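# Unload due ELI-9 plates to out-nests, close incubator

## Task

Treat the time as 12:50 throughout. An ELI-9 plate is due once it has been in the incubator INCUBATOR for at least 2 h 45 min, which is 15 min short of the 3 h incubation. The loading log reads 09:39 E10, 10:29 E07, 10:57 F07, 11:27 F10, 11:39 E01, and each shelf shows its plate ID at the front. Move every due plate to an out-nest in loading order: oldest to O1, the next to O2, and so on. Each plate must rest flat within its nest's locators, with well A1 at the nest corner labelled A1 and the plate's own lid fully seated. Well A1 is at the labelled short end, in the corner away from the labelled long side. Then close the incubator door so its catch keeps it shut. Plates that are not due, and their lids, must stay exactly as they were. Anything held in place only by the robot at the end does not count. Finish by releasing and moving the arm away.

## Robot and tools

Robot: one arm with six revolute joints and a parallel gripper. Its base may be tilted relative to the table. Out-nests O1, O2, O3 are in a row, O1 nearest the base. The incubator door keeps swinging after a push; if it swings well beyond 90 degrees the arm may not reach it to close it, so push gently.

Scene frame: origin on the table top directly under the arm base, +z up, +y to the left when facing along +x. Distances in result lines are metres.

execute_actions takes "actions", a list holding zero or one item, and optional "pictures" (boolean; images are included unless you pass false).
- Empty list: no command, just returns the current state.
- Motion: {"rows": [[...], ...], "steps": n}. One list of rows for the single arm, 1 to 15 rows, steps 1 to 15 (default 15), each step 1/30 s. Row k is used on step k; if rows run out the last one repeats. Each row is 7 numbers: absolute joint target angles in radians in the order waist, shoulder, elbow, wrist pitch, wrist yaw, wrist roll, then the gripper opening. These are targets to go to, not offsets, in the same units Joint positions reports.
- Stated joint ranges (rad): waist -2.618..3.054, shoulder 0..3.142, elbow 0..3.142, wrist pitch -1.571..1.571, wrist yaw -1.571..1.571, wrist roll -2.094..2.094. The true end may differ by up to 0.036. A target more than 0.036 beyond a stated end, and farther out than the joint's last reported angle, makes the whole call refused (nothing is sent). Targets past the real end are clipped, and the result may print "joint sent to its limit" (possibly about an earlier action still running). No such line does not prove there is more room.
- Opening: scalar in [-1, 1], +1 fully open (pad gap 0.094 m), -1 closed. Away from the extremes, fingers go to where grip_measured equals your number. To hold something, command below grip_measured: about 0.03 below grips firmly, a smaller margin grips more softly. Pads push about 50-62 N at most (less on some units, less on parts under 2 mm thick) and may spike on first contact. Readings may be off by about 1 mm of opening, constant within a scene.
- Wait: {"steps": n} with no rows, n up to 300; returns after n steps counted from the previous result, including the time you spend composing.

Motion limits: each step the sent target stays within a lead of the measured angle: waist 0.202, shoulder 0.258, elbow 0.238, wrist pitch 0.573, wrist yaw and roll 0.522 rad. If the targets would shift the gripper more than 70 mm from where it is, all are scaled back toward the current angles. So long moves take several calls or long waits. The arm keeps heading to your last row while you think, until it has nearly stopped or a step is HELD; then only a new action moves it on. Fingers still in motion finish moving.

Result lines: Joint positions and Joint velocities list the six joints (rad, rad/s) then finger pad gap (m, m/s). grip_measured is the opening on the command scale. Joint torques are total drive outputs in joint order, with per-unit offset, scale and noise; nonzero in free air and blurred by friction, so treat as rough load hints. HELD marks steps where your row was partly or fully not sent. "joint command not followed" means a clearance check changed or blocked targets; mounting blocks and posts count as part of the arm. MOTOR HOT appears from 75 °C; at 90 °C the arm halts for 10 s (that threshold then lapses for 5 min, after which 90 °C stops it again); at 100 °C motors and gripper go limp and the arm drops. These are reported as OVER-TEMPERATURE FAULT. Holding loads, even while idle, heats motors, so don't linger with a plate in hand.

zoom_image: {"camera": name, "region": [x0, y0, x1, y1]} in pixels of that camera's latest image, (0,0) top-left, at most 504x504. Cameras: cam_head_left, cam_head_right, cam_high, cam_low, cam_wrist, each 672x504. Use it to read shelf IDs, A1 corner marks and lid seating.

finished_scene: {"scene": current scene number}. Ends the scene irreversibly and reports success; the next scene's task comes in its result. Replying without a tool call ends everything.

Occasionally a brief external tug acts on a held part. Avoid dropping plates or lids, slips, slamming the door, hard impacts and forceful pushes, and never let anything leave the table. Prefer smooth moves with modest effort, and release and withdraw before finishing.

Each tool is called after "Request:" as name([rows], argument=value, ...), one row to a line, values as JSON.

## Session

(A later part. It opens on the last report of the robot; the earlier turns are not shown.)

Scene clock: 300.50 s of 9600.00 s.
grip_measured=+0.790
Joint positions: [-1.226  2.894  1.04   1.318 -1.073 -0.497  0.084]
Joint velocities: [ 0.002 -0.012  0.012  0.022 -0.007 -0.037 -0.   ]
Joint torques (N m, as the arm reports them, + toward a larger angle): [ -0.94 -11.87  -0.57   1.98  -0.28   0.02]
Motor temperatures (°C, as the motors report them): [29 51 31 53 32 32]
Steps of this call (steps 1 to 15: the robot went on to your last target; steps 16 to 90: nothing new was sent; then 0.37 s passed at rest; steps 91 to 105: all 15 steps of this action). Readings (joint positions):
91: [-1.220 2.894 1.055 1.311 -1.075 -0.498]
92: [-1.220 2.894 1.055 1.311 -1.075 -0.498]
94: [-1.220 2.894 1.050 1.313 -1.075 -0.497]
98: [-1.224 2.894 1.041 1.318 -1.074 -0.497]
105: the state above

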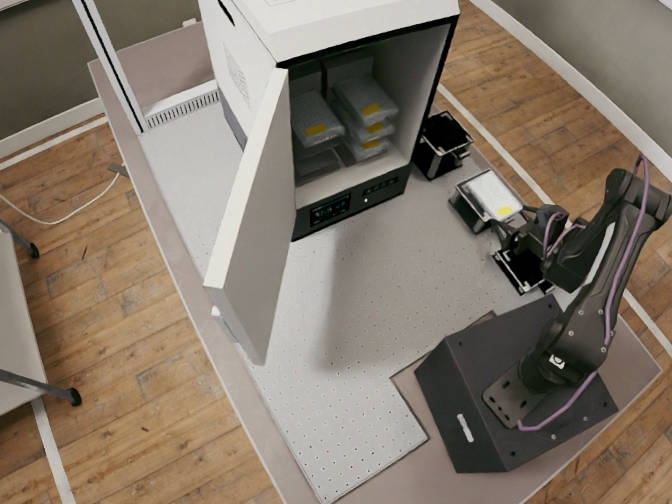

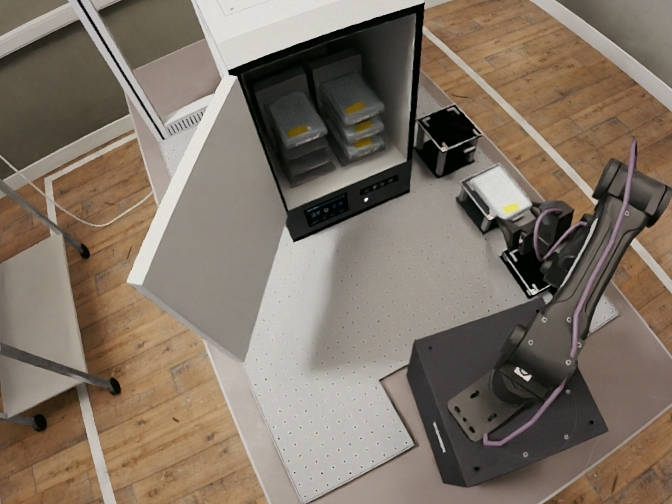

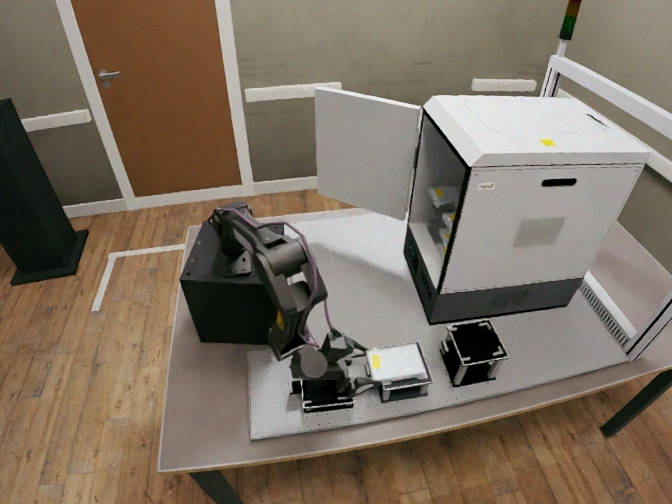

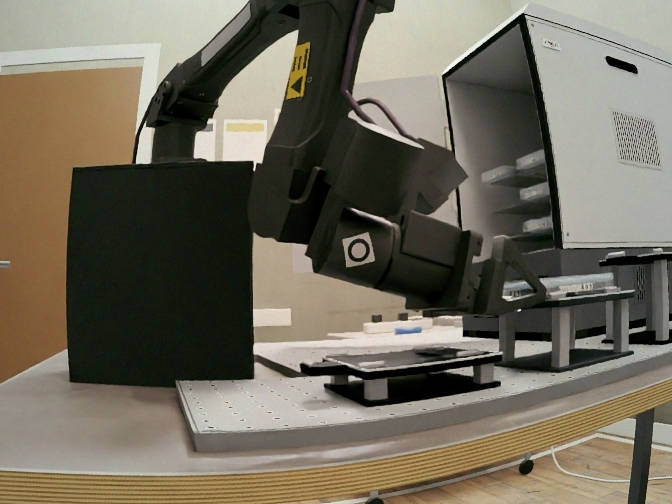

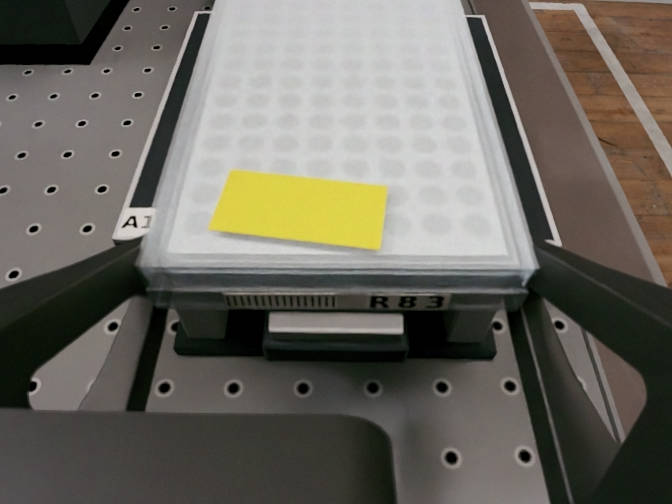

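A little further back, down, release.

Request:
execute_actions([
  {"rows":[[-1.241,2.897,1.012,1.335,-1.085,-0.49,0.755],[-1.241,2.903,1.012,1.335,-1.085,-0.49,0.755]]},
])

Request:
execute_actions([
  {"rows":[[-1.235,2.89,1.03,1.35,-1.085,-0.49,0.82],[-1.235,2.89,1.03,1.35,-1.085,-0.49,0.9],[-1.235,2.89,1.03,1.35,-1.085,-0.49,1]]},
])

Scene clock: 305.13 s of 9600.00 s.
grip_measured=+0.790
Joint positions: [-1.228  2.898  1.04   1.318 -1.073 -0.497  0.084]
Joint velocities: [-0.007 -0.007 -0.007 -0.11  -0.051 -0.007  0.   ]
Joint torques (N m, as the arm reports them, + toward a larger angle): [ -1.16 -11.11  -0.69   2.02  -0.33   0.02]
Motor temperatures (°C, as the motors report them): [29 51 31 52 31 32]
Steps of this call (steps 1 to 15: the robot went on to your last target; steps 16 to 90: nothing new was sent; then 1.13 s passed at rest; steps 91 to 105: all 15 steps of this action). Readings (joint positions):
91: [-1.226 2.894 1.040 1.318 -1.073 -0.497]
92: [-1.227 2.894 1.040 1.318 -1.073 -0.497]
94: [-1.228 2.895 1.040 1.318 -1.073 -0.497]
98: [-1.228 2.898 1.040 1.318 -1.073 -0.497]
105: the state above

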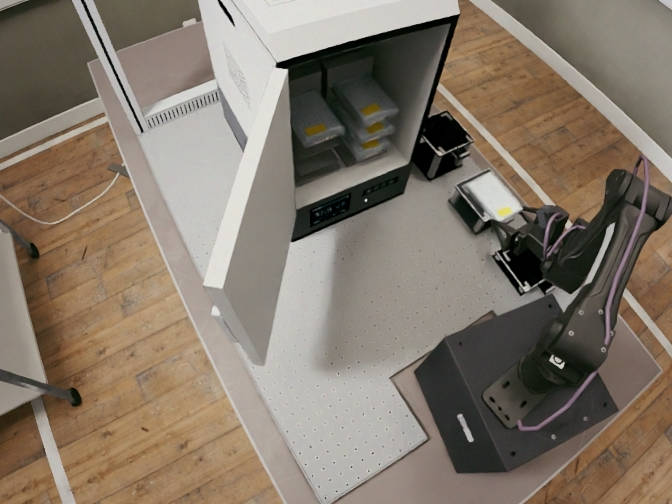

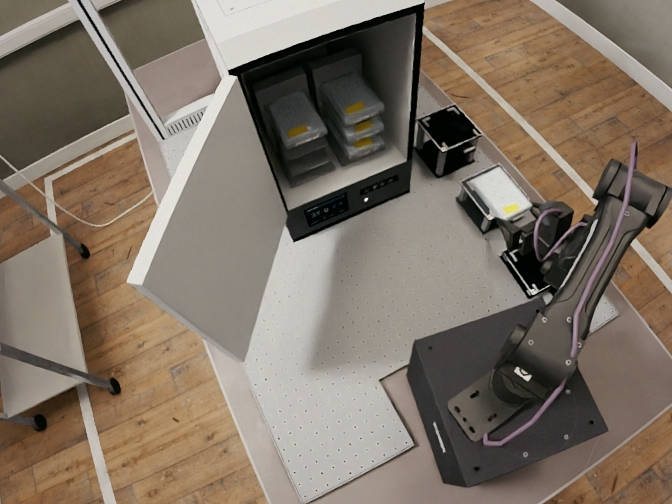

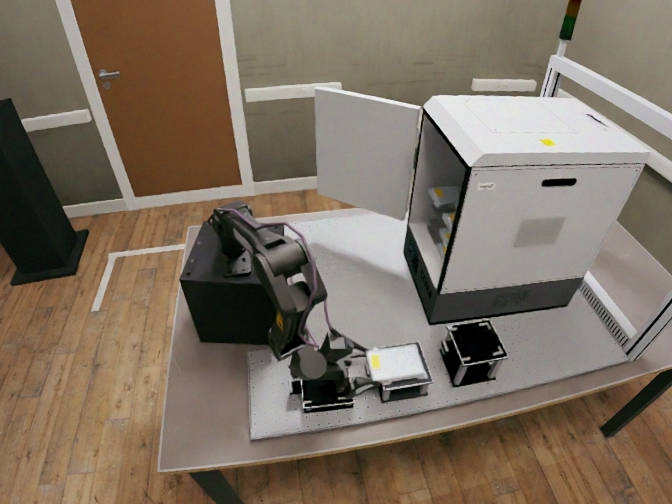

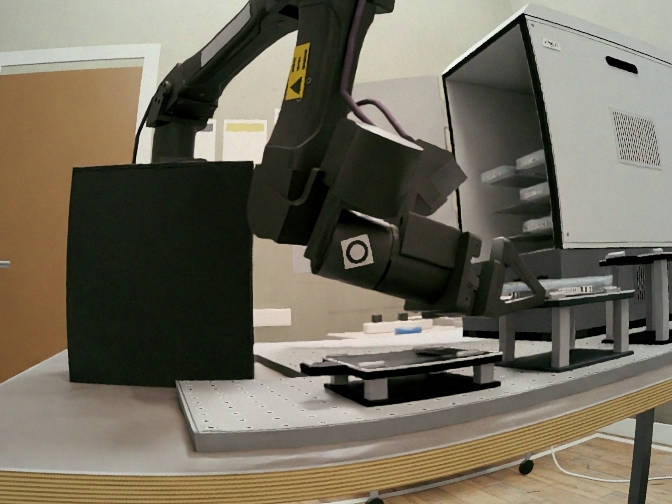

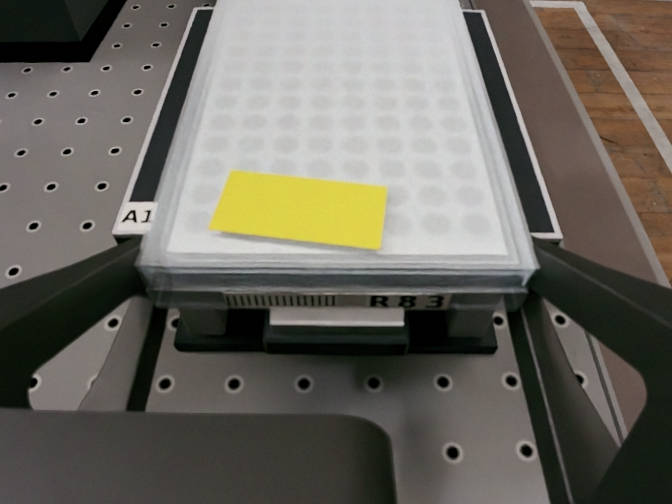

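Scene clock: 305.63 s of 9600.00 s.
grip_measured=+1.000
Joint positions: [-1.228  2.898  1.04   1.328 -1.073 -0.496  0.094]
Joint velocities: [-0.002  0.007 -0.002  0.022  0.066 -0.051  0.   ]
Joint torques (N m, as the arm reports them, + toward a larger angle): [ -0.85 -12.23   0.62   2.08  -0.33   0.02]
Motor temperatures (°C, as the motors report them): [29 51 31 52 31 32]
Steps of this call (steps 1 to 15: all 15 steps of this action). Readings (joint positions):
1: [-1.228 2.898 1.040 1.319 -1.073 -0.496]
2: [-1.228 2.898 1.040 1.320 -1.073 -0.496]
4: [-1.228 2.898 1.040 1.323 -1.073 -0.496]
8: [-1.228 2.898 1.040 1.326 -1.073 -0.496]
15: the state above

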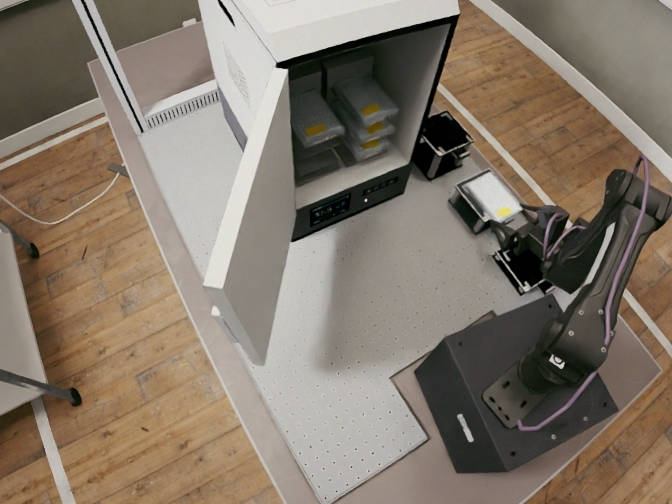

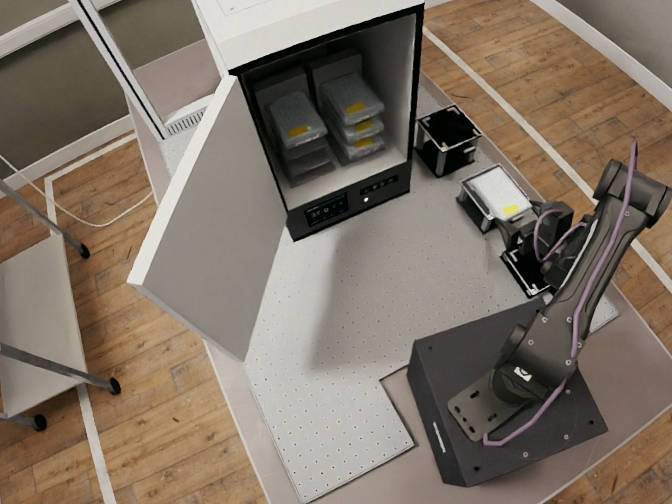

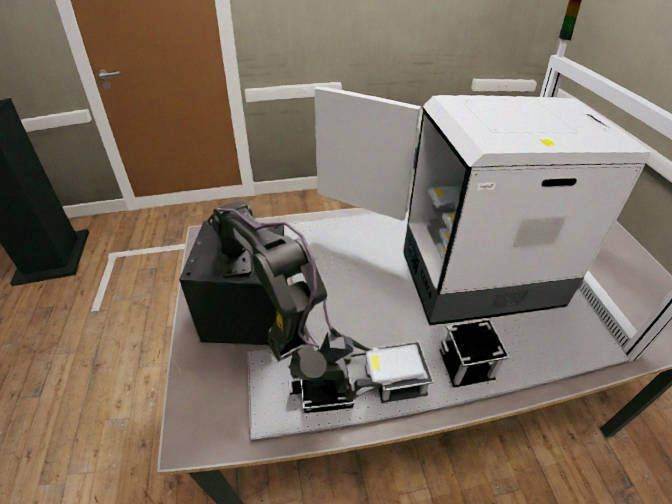

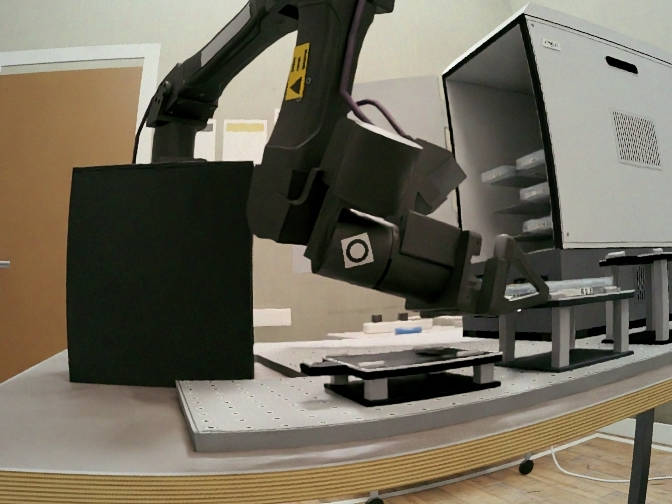

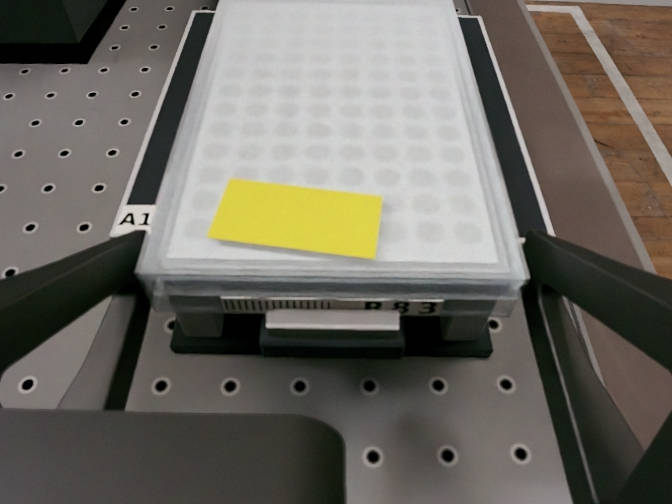

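Request:
execute_actions([
  {"rows":[[-1.235,2.85,1.01,1.34,-1.085,-0.49,1],[-1.235,2.84,1.0,1.34,-1.085,-0.49,1],[-1.235,2.83,0.99,1.34,-1.085,-0.49,1],[-1.235,2.82,0.98,1.345,-1.085,-0.49,1],[-1.235,2.81,0.972,1.345,-1.085,-0.49,1],[-1.235,2.8,0.964,1.34,-1.085,-0.49,1],[-1.235,2.79,0.956,1.34,-1.085,-0.49,1],[-1.235,2.78,0.948,1.34,-1.085,-0.49,1],[-1.235,2.77,0.94,1.34,-1.085,-0.49,1],[-1.235,2.76,0.932,1.34,-1.085,-0.49,1],[-1.235,2.75,0.93,1.34,-1.085,-0.49,1],[-1.235,2.72,0.93,1.34,-1.085,-0.49,1],[-1.235,2.68,0.93,1.3,-1.085,-0.49,1],[-1.235,2.64,0.93,1.3,-1.085,-0.49,1],[-1.235,2.6,0.93,1.3,-1.085,-0.49,1]]},
], pictures=false)

Request:
execute_actions([
  {"rows":[[-1.0,2.2,1.5,0.6,-0.5,-0.6,1]]},
], pictures=false)

Request:
execute_actions([
  {"steps":20},
], pictures=false)

Request:
execute_actions([
  {"rows":[[-0.845,2.3,1.58,-0.67,0.01,-0.77,1]]},
], pictures=false)

Request:
execute_actions([
  {"steps":25},
], pictures=false)

Request:
execute_actions([
  {"rows":[[-0.845,2.33,1.58,-0.67,0.01,-0.77,1],[-0.845,2.35,1.58,-0.67,0.01,-0.77,1],[-0.845,2.37,1.58,-0.67,0.01,-0.77,1],[-0.845,2.39,1.58,-0.67,0.01,-0.77,1],[-0.845,2.41,1.58,-0.67,0.01,-0.77,1],[-0.845,2.43,1.58,-0.67,0.01,-0.77,1],[-0.845,2.44,1.58,-0.67,0.01,-0.77,1],[-0.845,2.45,1.58,-0.67,0.01,-0.77,1]]},
])

Scene clock: 332.70 s of 9600.00 s.
grip_measured=+1.000
Joint positions: [-1.228  2.721  0.944  1.297 -1.073 -0.496  0.094]
Joint velocities: [-0.012 -0.916 -0.11  -0.286  0.022 -0.007  0.   ]
Joint torques (N m, as the arm reports them, + toward a larger angle): [ -0.76 -17.31   1.24   2.43  -0.31   0.02]
Motor temperatures (°C, as the motors report them): [29 52 31 52 31 32]
Steps of this call (steps 1 to 15: the robot went on to your last target; steps 16 to 90: nothing new was sent; then 23.57 s passed at rest; steps 91 to 105: all 15 steps of this action). Readings (joint positions):
91: [-1.228 2.896 1.040 1.328 -1.073 -0.496]
92: [-1.228 2.893 1.037 1.328 -1.073 -0.496]
94: [-1.228 2.877 1.021 1.328 -1.073 -0.496]
98: [-1.228 2.832 0.986 1.328 -1.073 -0.496]
105: the state above

Scene clock: 333.20 s of 9600.00 s.
grip_measured=+1.000
Joint positions: [-1.014  2.309  1.374  0.747 -0.629 -0.57   0.094]
Joint velocities: [ 0.027 -0.51   0.779 -0.696  0.549 -0.125  0.   ]
Joint torques (N m, as the arm reports them, + toward a larger angle): [  0.21 -17.54   8.27   2.29  -0.05  -0.09]
Motor temperatures (°C, as the motors report them): [29 52 31 52 31 32]
Steps of this call (steps 1 to 15: all 15 steps of this action). Readings (joint positions):
1: [-1.219 2.686 0.951 1.254 -1.040 -0.505]
2: [-1.200 2.654 0.980 1.186 -0.983 -0.513]
4: [-1.144 2.590 1.051 1.061 -0.880 -0.527]
8: [-1.055 2.466 1.178 0.905 -0.756 -0.546]
15: the state above

Scene clock: 333.87 s of 9600.00 s.
grip_measured=+1.000
Joint positions: [-1.011  2.209  1.48   0.599 -0.509 -0.597  0.094]
Joint velocities: [-0.007 -0.007  0.012 -0.037 -0.007 -0.037  0.   ]
Joint torques (N m, as the arm reports them, + toward a larger angle): [  0.44 -14.75   7.96   2.3    0.05  -0.06]
Motor temperatures (°C, as the motors report them): [29 52 31 52 31 32]
Steps of this call (steps 1 to 20: the robot went on to your last target). Readings (joint positions):
1: [-1.012 2.290 1.400 0.723 -0.609 -0.574]
2: [-1.012 2.272 1.425 0.700 -0.589 -0.578]
4: [-1.011 2.238 1.460 0.672 -0.558 -0.584]
8: [-1.011 2.205 1.480 0.660 -0.529 -0.591]
20: the state above

Scene clock: 334.37 s of 9600.00 s.
grip_measured=+1.000
Joint positions: [-0.835  2.332  1.533 -0.508 -0.035 -0.752  0.094]
Joint velocities: [-0.022  0.037 -0.007 -1.429  0.388 -0.066  0.   ]
Joint torques (N m, as the arm reports them, + toward a larger angle): [ -0.75 -16.5    8.76   1.54  -0.04  -0.09]
Motor temperatures (°C, as the motors report them): [29 52 31 52 31 32]
Steps of this call (steps 1 to 15: all 15 steps of this action). Readings (joint positions):
1: [-1.002 2.212 1.486 0.560 -0.465 -0.612]
2: [-0.989 2.218 1.503 0.499 -0.401 -0.630]
4: [-0.949 2.238 1.524 0.381 -0.303 -0.660]
8: [-0.867 2.283 1.533 0.082 -0.164 -0.708]
15: the state above

Scene clock: 335.20 s of 9600.00 s.
grip_measured=+1.000
Joint positions: [-0.836  2.332  1.533 -0.664  0.007 -0.762  0.094]
Joint velocities: [-0.007 -0.002 -0.012  0.007 -0.007 -0.022  0.   ]
Joint torques (N m, as the arm reports them, + toward a larger angle): [ -0.87 -16.06   8.49   0.64   0.03  -0.1 ]
Motor temperatures (°C, as the motors report them): [29 52 31 52 31 32]
Steps of this call (steps 1 to 25: the robot went on to your last target). Readings (joint positions):
1: [-0.836 2.332 1.533 -0.548 -0.026 -0.754]
2: [-0.836 2.332 1.533 -0.578 -0.018 -0.756]
4: [-0.836 2.332 1.533 -0.612 -0.009 -0.759]
8: [-0.836 2.332 1.533 -0.647 0.001 -0.761]
25: the state above

Scene clock: 335.70 s of 9600.00 s.
grip_measured=+1.000
Joint positions: [-0.836  2.479  1.553 -0.674  0.007 -0.762  0.094]
Joint velocities: [-0.012 -0.012 -0.012  0.051 -0.022  0.007  0.   ]
Joint torques (N m, as the arm reports them, + toward a larger angle): [ -0.94 -16.06   6.43   0.45   0.04  -0.09]
Motor temperatures (°C, as the motors report them): [29 52 31 52 31 32]
Steps of this call (steps 1 to 15: all 15 steps of this action). Readings (joint positions):
1: [-0.836 2.332 1.533 -0.664 0.007 -0.762]
2: [-0.836 2.334 1.533 -0.665 0.007 -0.762]
4: [-0.836 2.349 1.543 -0.666 0.007 -0.762]
8: [-0.836 2.416 1.553 -0.664 0.007 -0.762]
15: the state above

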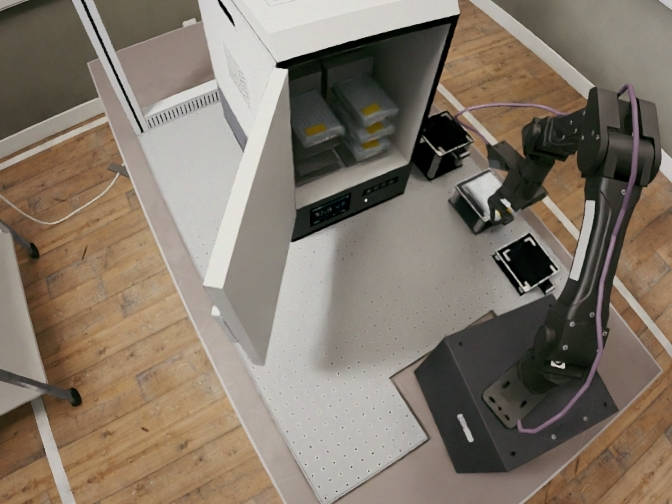

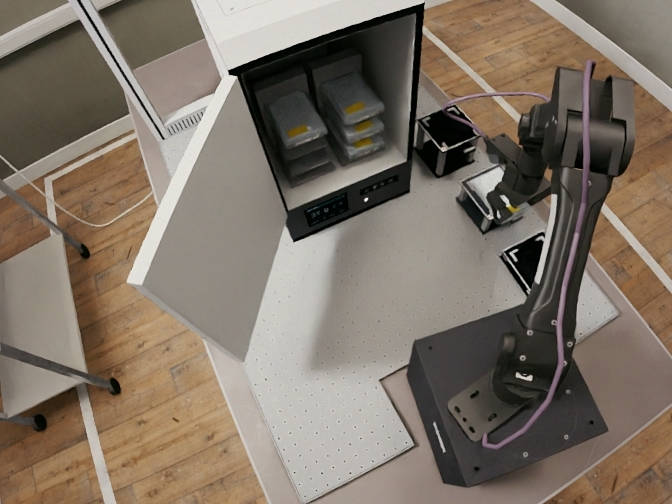

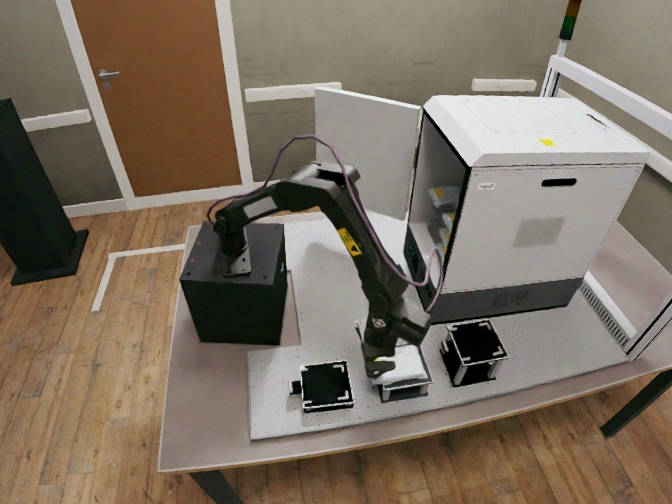

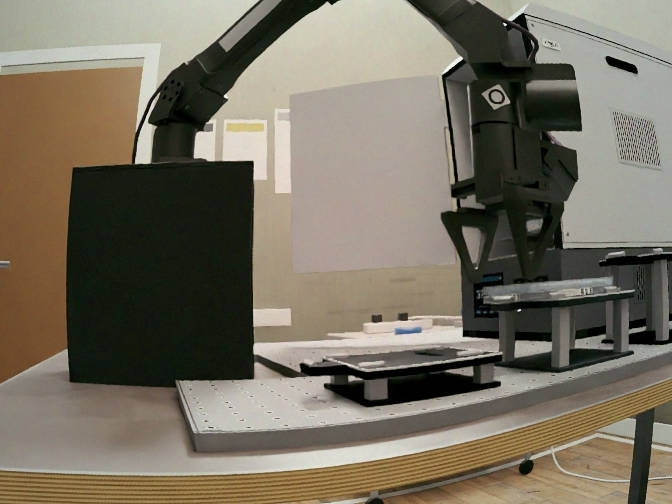

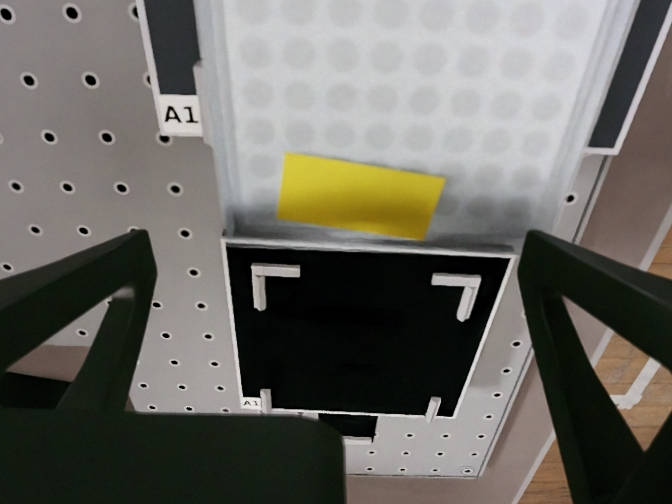

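Request:
execute_actions([
  {"rows":[[-0.868,2.46,1.58,-0.634,0.0,-0.74,1]]},
])

Scene clock: 340.50 s of 9600.00 s.
grip_measured=+1.000
Joint positions: [-0.862  2.479  1.553 -0.65   0.007 -0.749  0.094]
Joint velocities: [-0.002  0.012 -0.017 -0.037  0.022 -0.037  0.   ]
Joint torques (N m, as the arm reports them, + toward a larger angle): [ -0.74 -15.28   6.48   0.63  -0.06   0.04]
Motor temperatures (°C, as the motors report them): [29 54 32 51 31 32]
Steps of this call (steps 1 to 15: the robot went on to your last target; steps 16 to 90: nothing new was sent; then 1.30 s passed at rest; steps 91 to 105: all 15 steps of this action). Readings (joint positions):
91: [-0.838 2.479 1.553 -0.671 0.007 -0.761]
92: [-0.840 2.479 1.553 -0.668 0.007 -0.758]
94: [-0.849 2.479 1.553 -0.660 0.007 -0.755]
98: [-0.861 2.479 1.553 -0.653 0.007 -0.751]
105: the state above

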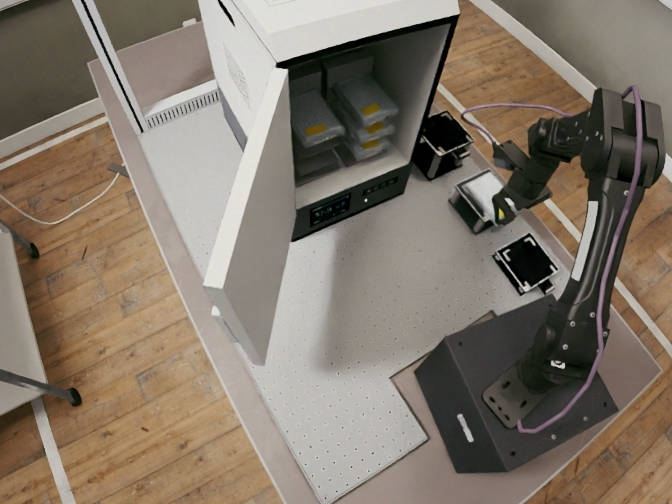

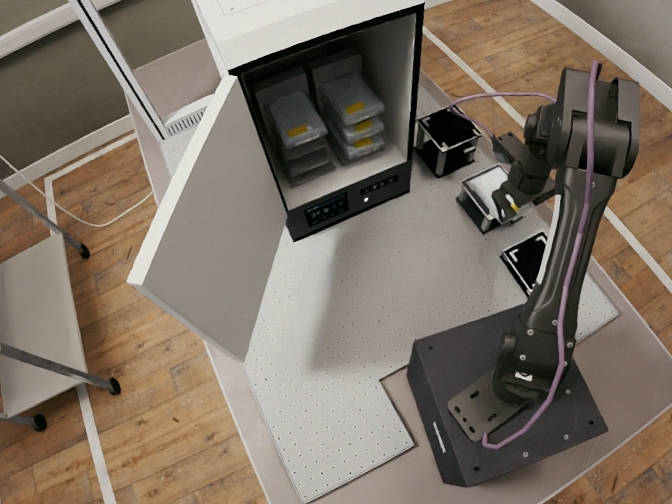

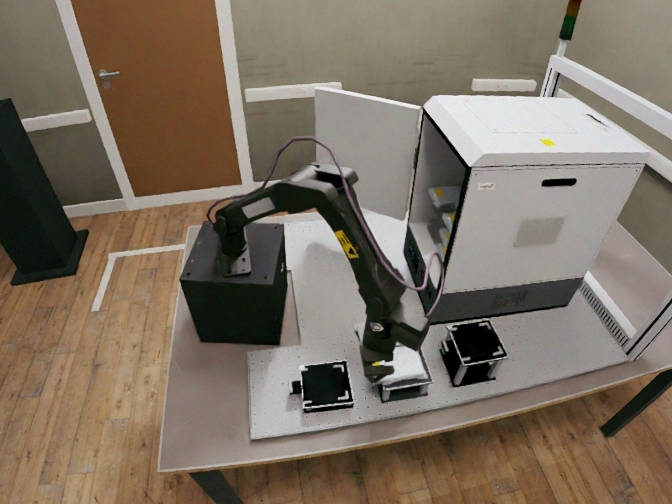

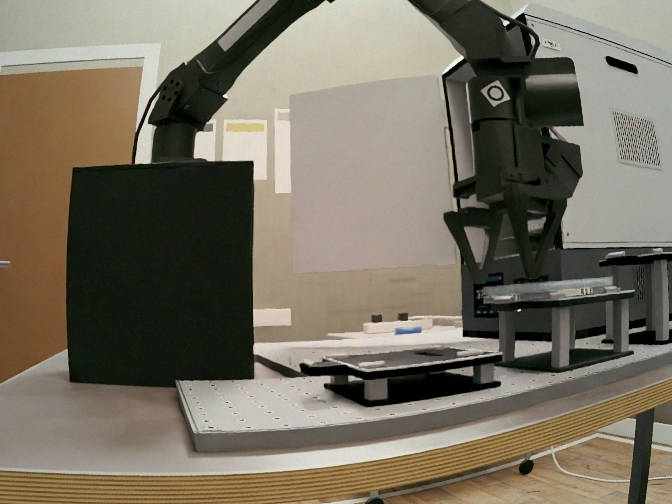

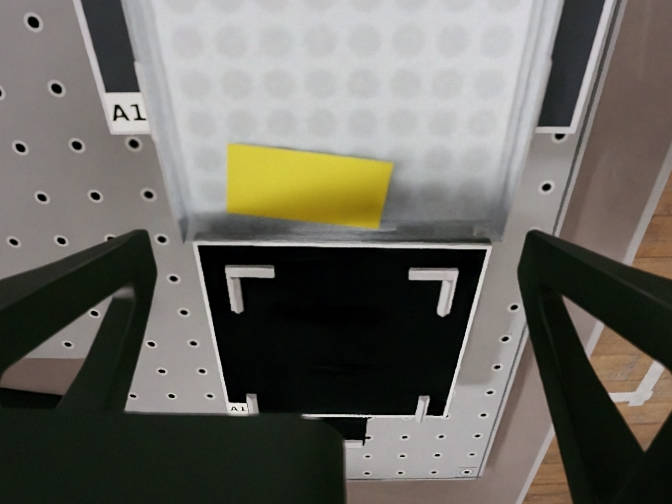

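Request:
execute_actions([
  {"rows":[[-0.846,2.48,1.595,-0.634,0,-0.732,1],[-0.846,2.485,1.605,-0.634,0,-0.732,1],[-0.846,2.49,1.615,-0.634,0,-0.732,1],[-0.846,2.495,1.62,-0.632,0,-0.732,1],[-0.846,2.5,1.62,-0.63,0,-0.732,1],[-0.846,2.505,1.62,-0.626,0,-0.732,1],[-0.846,2.51,1.62,-0.624,0,-0.732,1],[-0.846,2.514,1.62,-0.624,0,-0.732,1]]},
])

Scene clock: 348.03 s of 9600.00 s.
grip_measured=+1.000
Joint positions: [-0.855  2.522  1.584 -0.637  0.007 -0.741  0.094]
Joint velocities: [-0.017 -0.002  0.007  0.022 -0.051 -0.022  0.   ]
Joint torques (N m, as the arm reports them, + toward a larger angle): [  0.36 -14.51   7.08   0.61  -0.05   0.03]
Motor temperatures (°C, as the motors report them): [29 54 32 49 31 32]
Steps of this call (steps 1 to 15: the robot went on to your last target; steps 16 to 90: nothing new was sent; then 4.03 s passed at rest; steps 91 to 105: all 15 steps of this action). Readings (joint positions):
91: [-0.861 2.479 1.553 -0.649 0.007 -0.747]
92: [-0.861 2.479 1.553 -0.649 0.007 -0.746]
94: [-0.859 2.486 1.565 -0.651 0.007 -0.744]
98: [-0.856 2.505 1.584 -0.639 0.007 -0.742]
105: the state above

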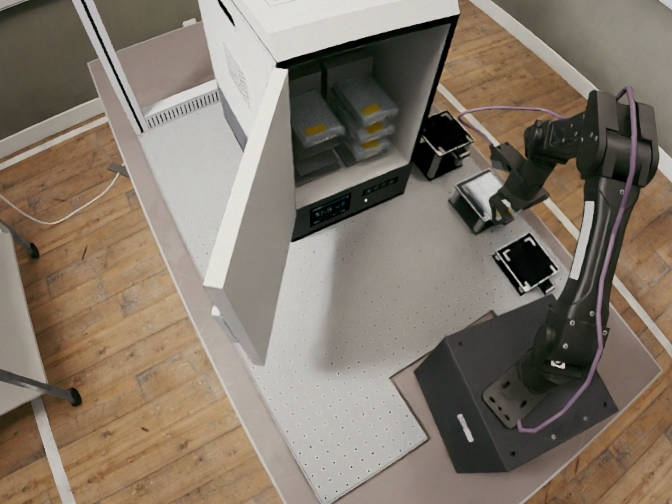

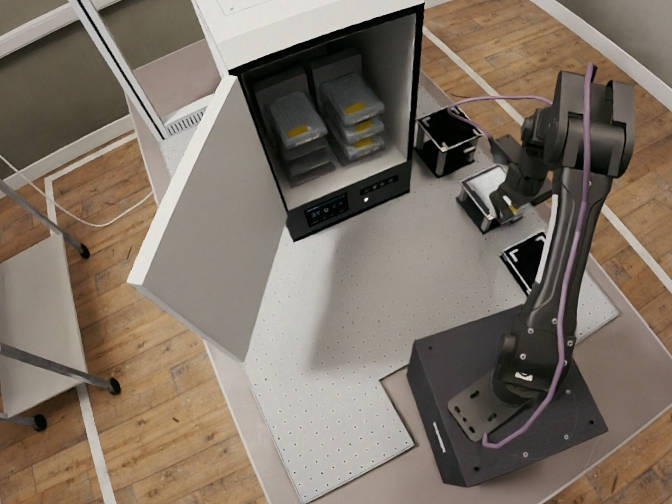

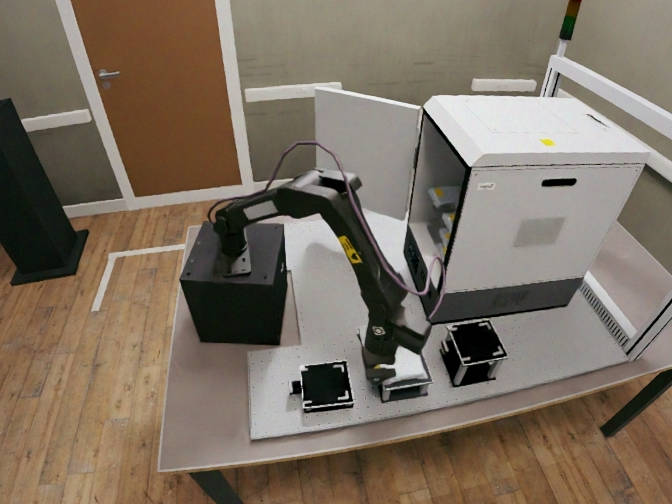

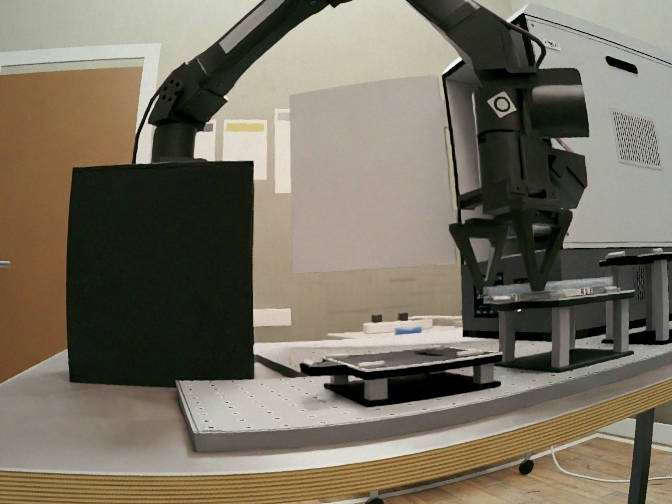

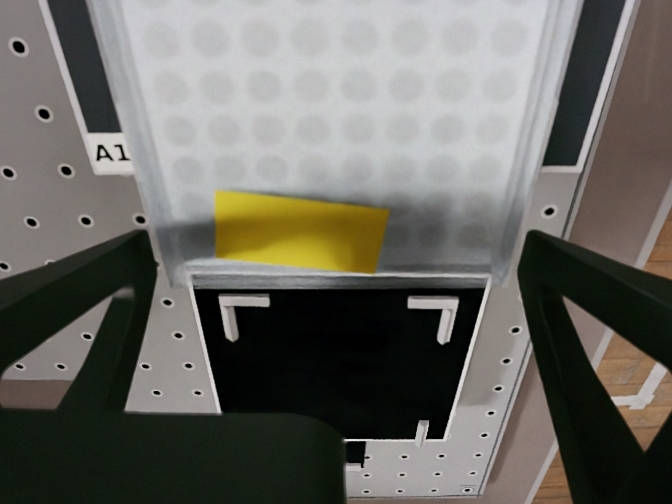

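Request:
execute_actions([
  {"rows":[[-0.846,2.52,1.62,-0.618,0,-0.732,1],[-0.846,2.527,1.62,-0.612,0,-0.732,1],[-0.846,2.534,1.62,-0.606,0,-0.732,1],[-0.846,2.54,1.62,-0.6,0,-0.732,1]],"steps":15},
])

Scene clock: 366.17 s of 9600.00 s.
grip_measured=+1.000
Joint positions: [-0.855  2.548  1.584 -0.617  0.007 -0.74   0.094]
Joint velocities: [ 0.002  0.002  0.002 -0.007 -0.095  0.022  0.   ]
Joint torques (N m, as the arm reports them, + toward a larger angle): [  0.39 -14.53   7.01   0.57  -0.05   0.04]
Motor temperatures (°C, as the motors report them): [29 55 33 47 31 32]
Steps of this call (steps 1 to 15: the robot went on to your last target; steps 16 to 90: nothing new was sent; then 14.63 s passed at rest; steps 91 to 105: all 15 steps of this action). Readings (joint positions):
91: [-0.855 2.522 1.584 -0.636 0.007 -0.740]
92: [-0.855 2.522 1.584 -0.636 0.007 -0.740]
94: [-0.855 2.525 1.584 -0.629 0.007 -0.740]
98: [-0.855 2.542 1.584 -0.619 0.007 -0.740]
105: the state above

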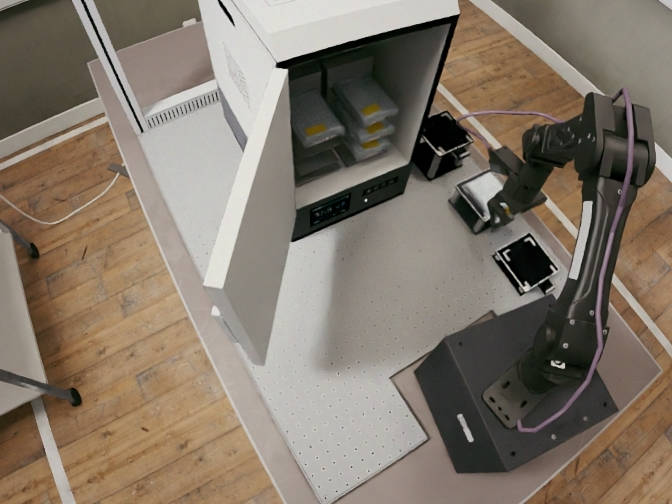

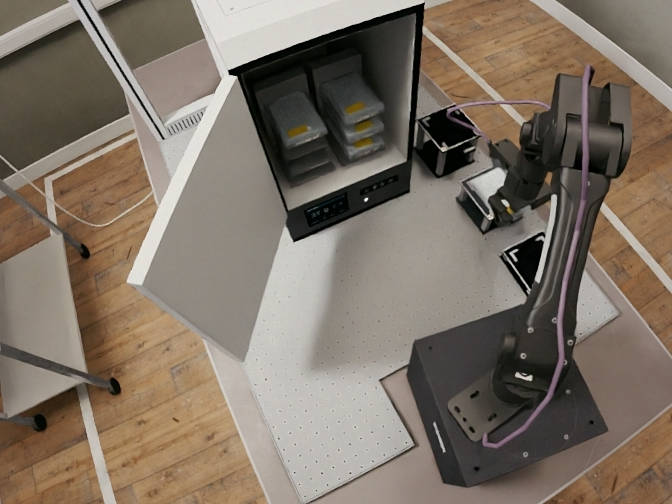

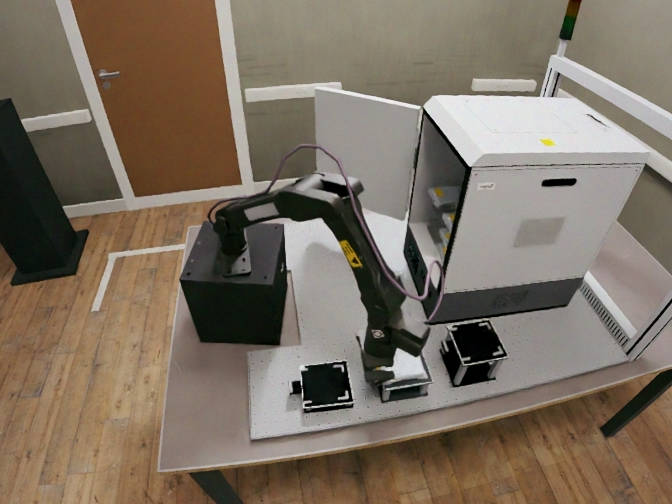

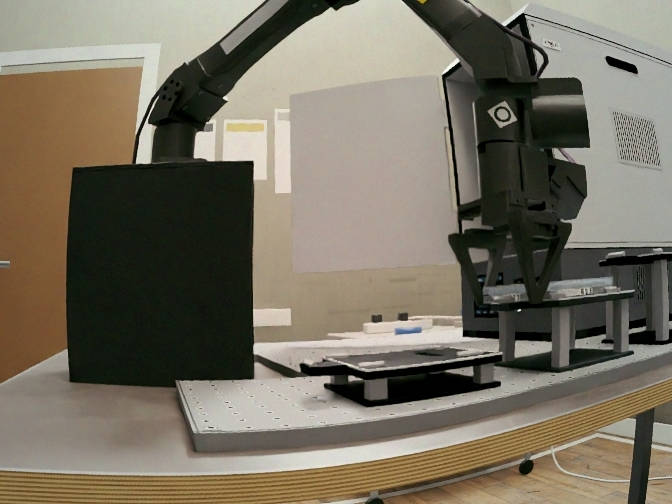

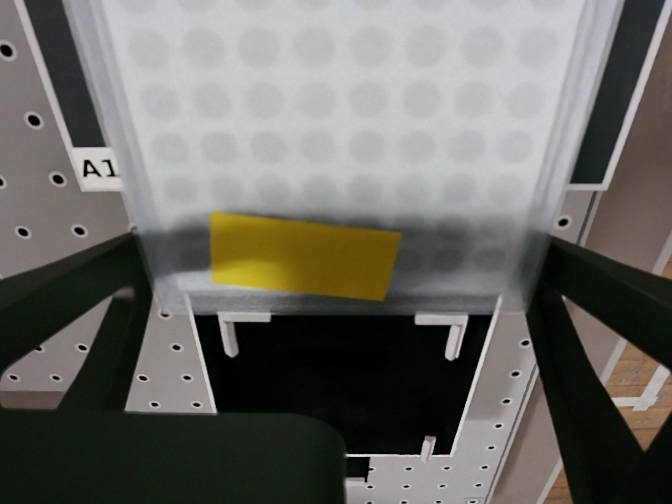

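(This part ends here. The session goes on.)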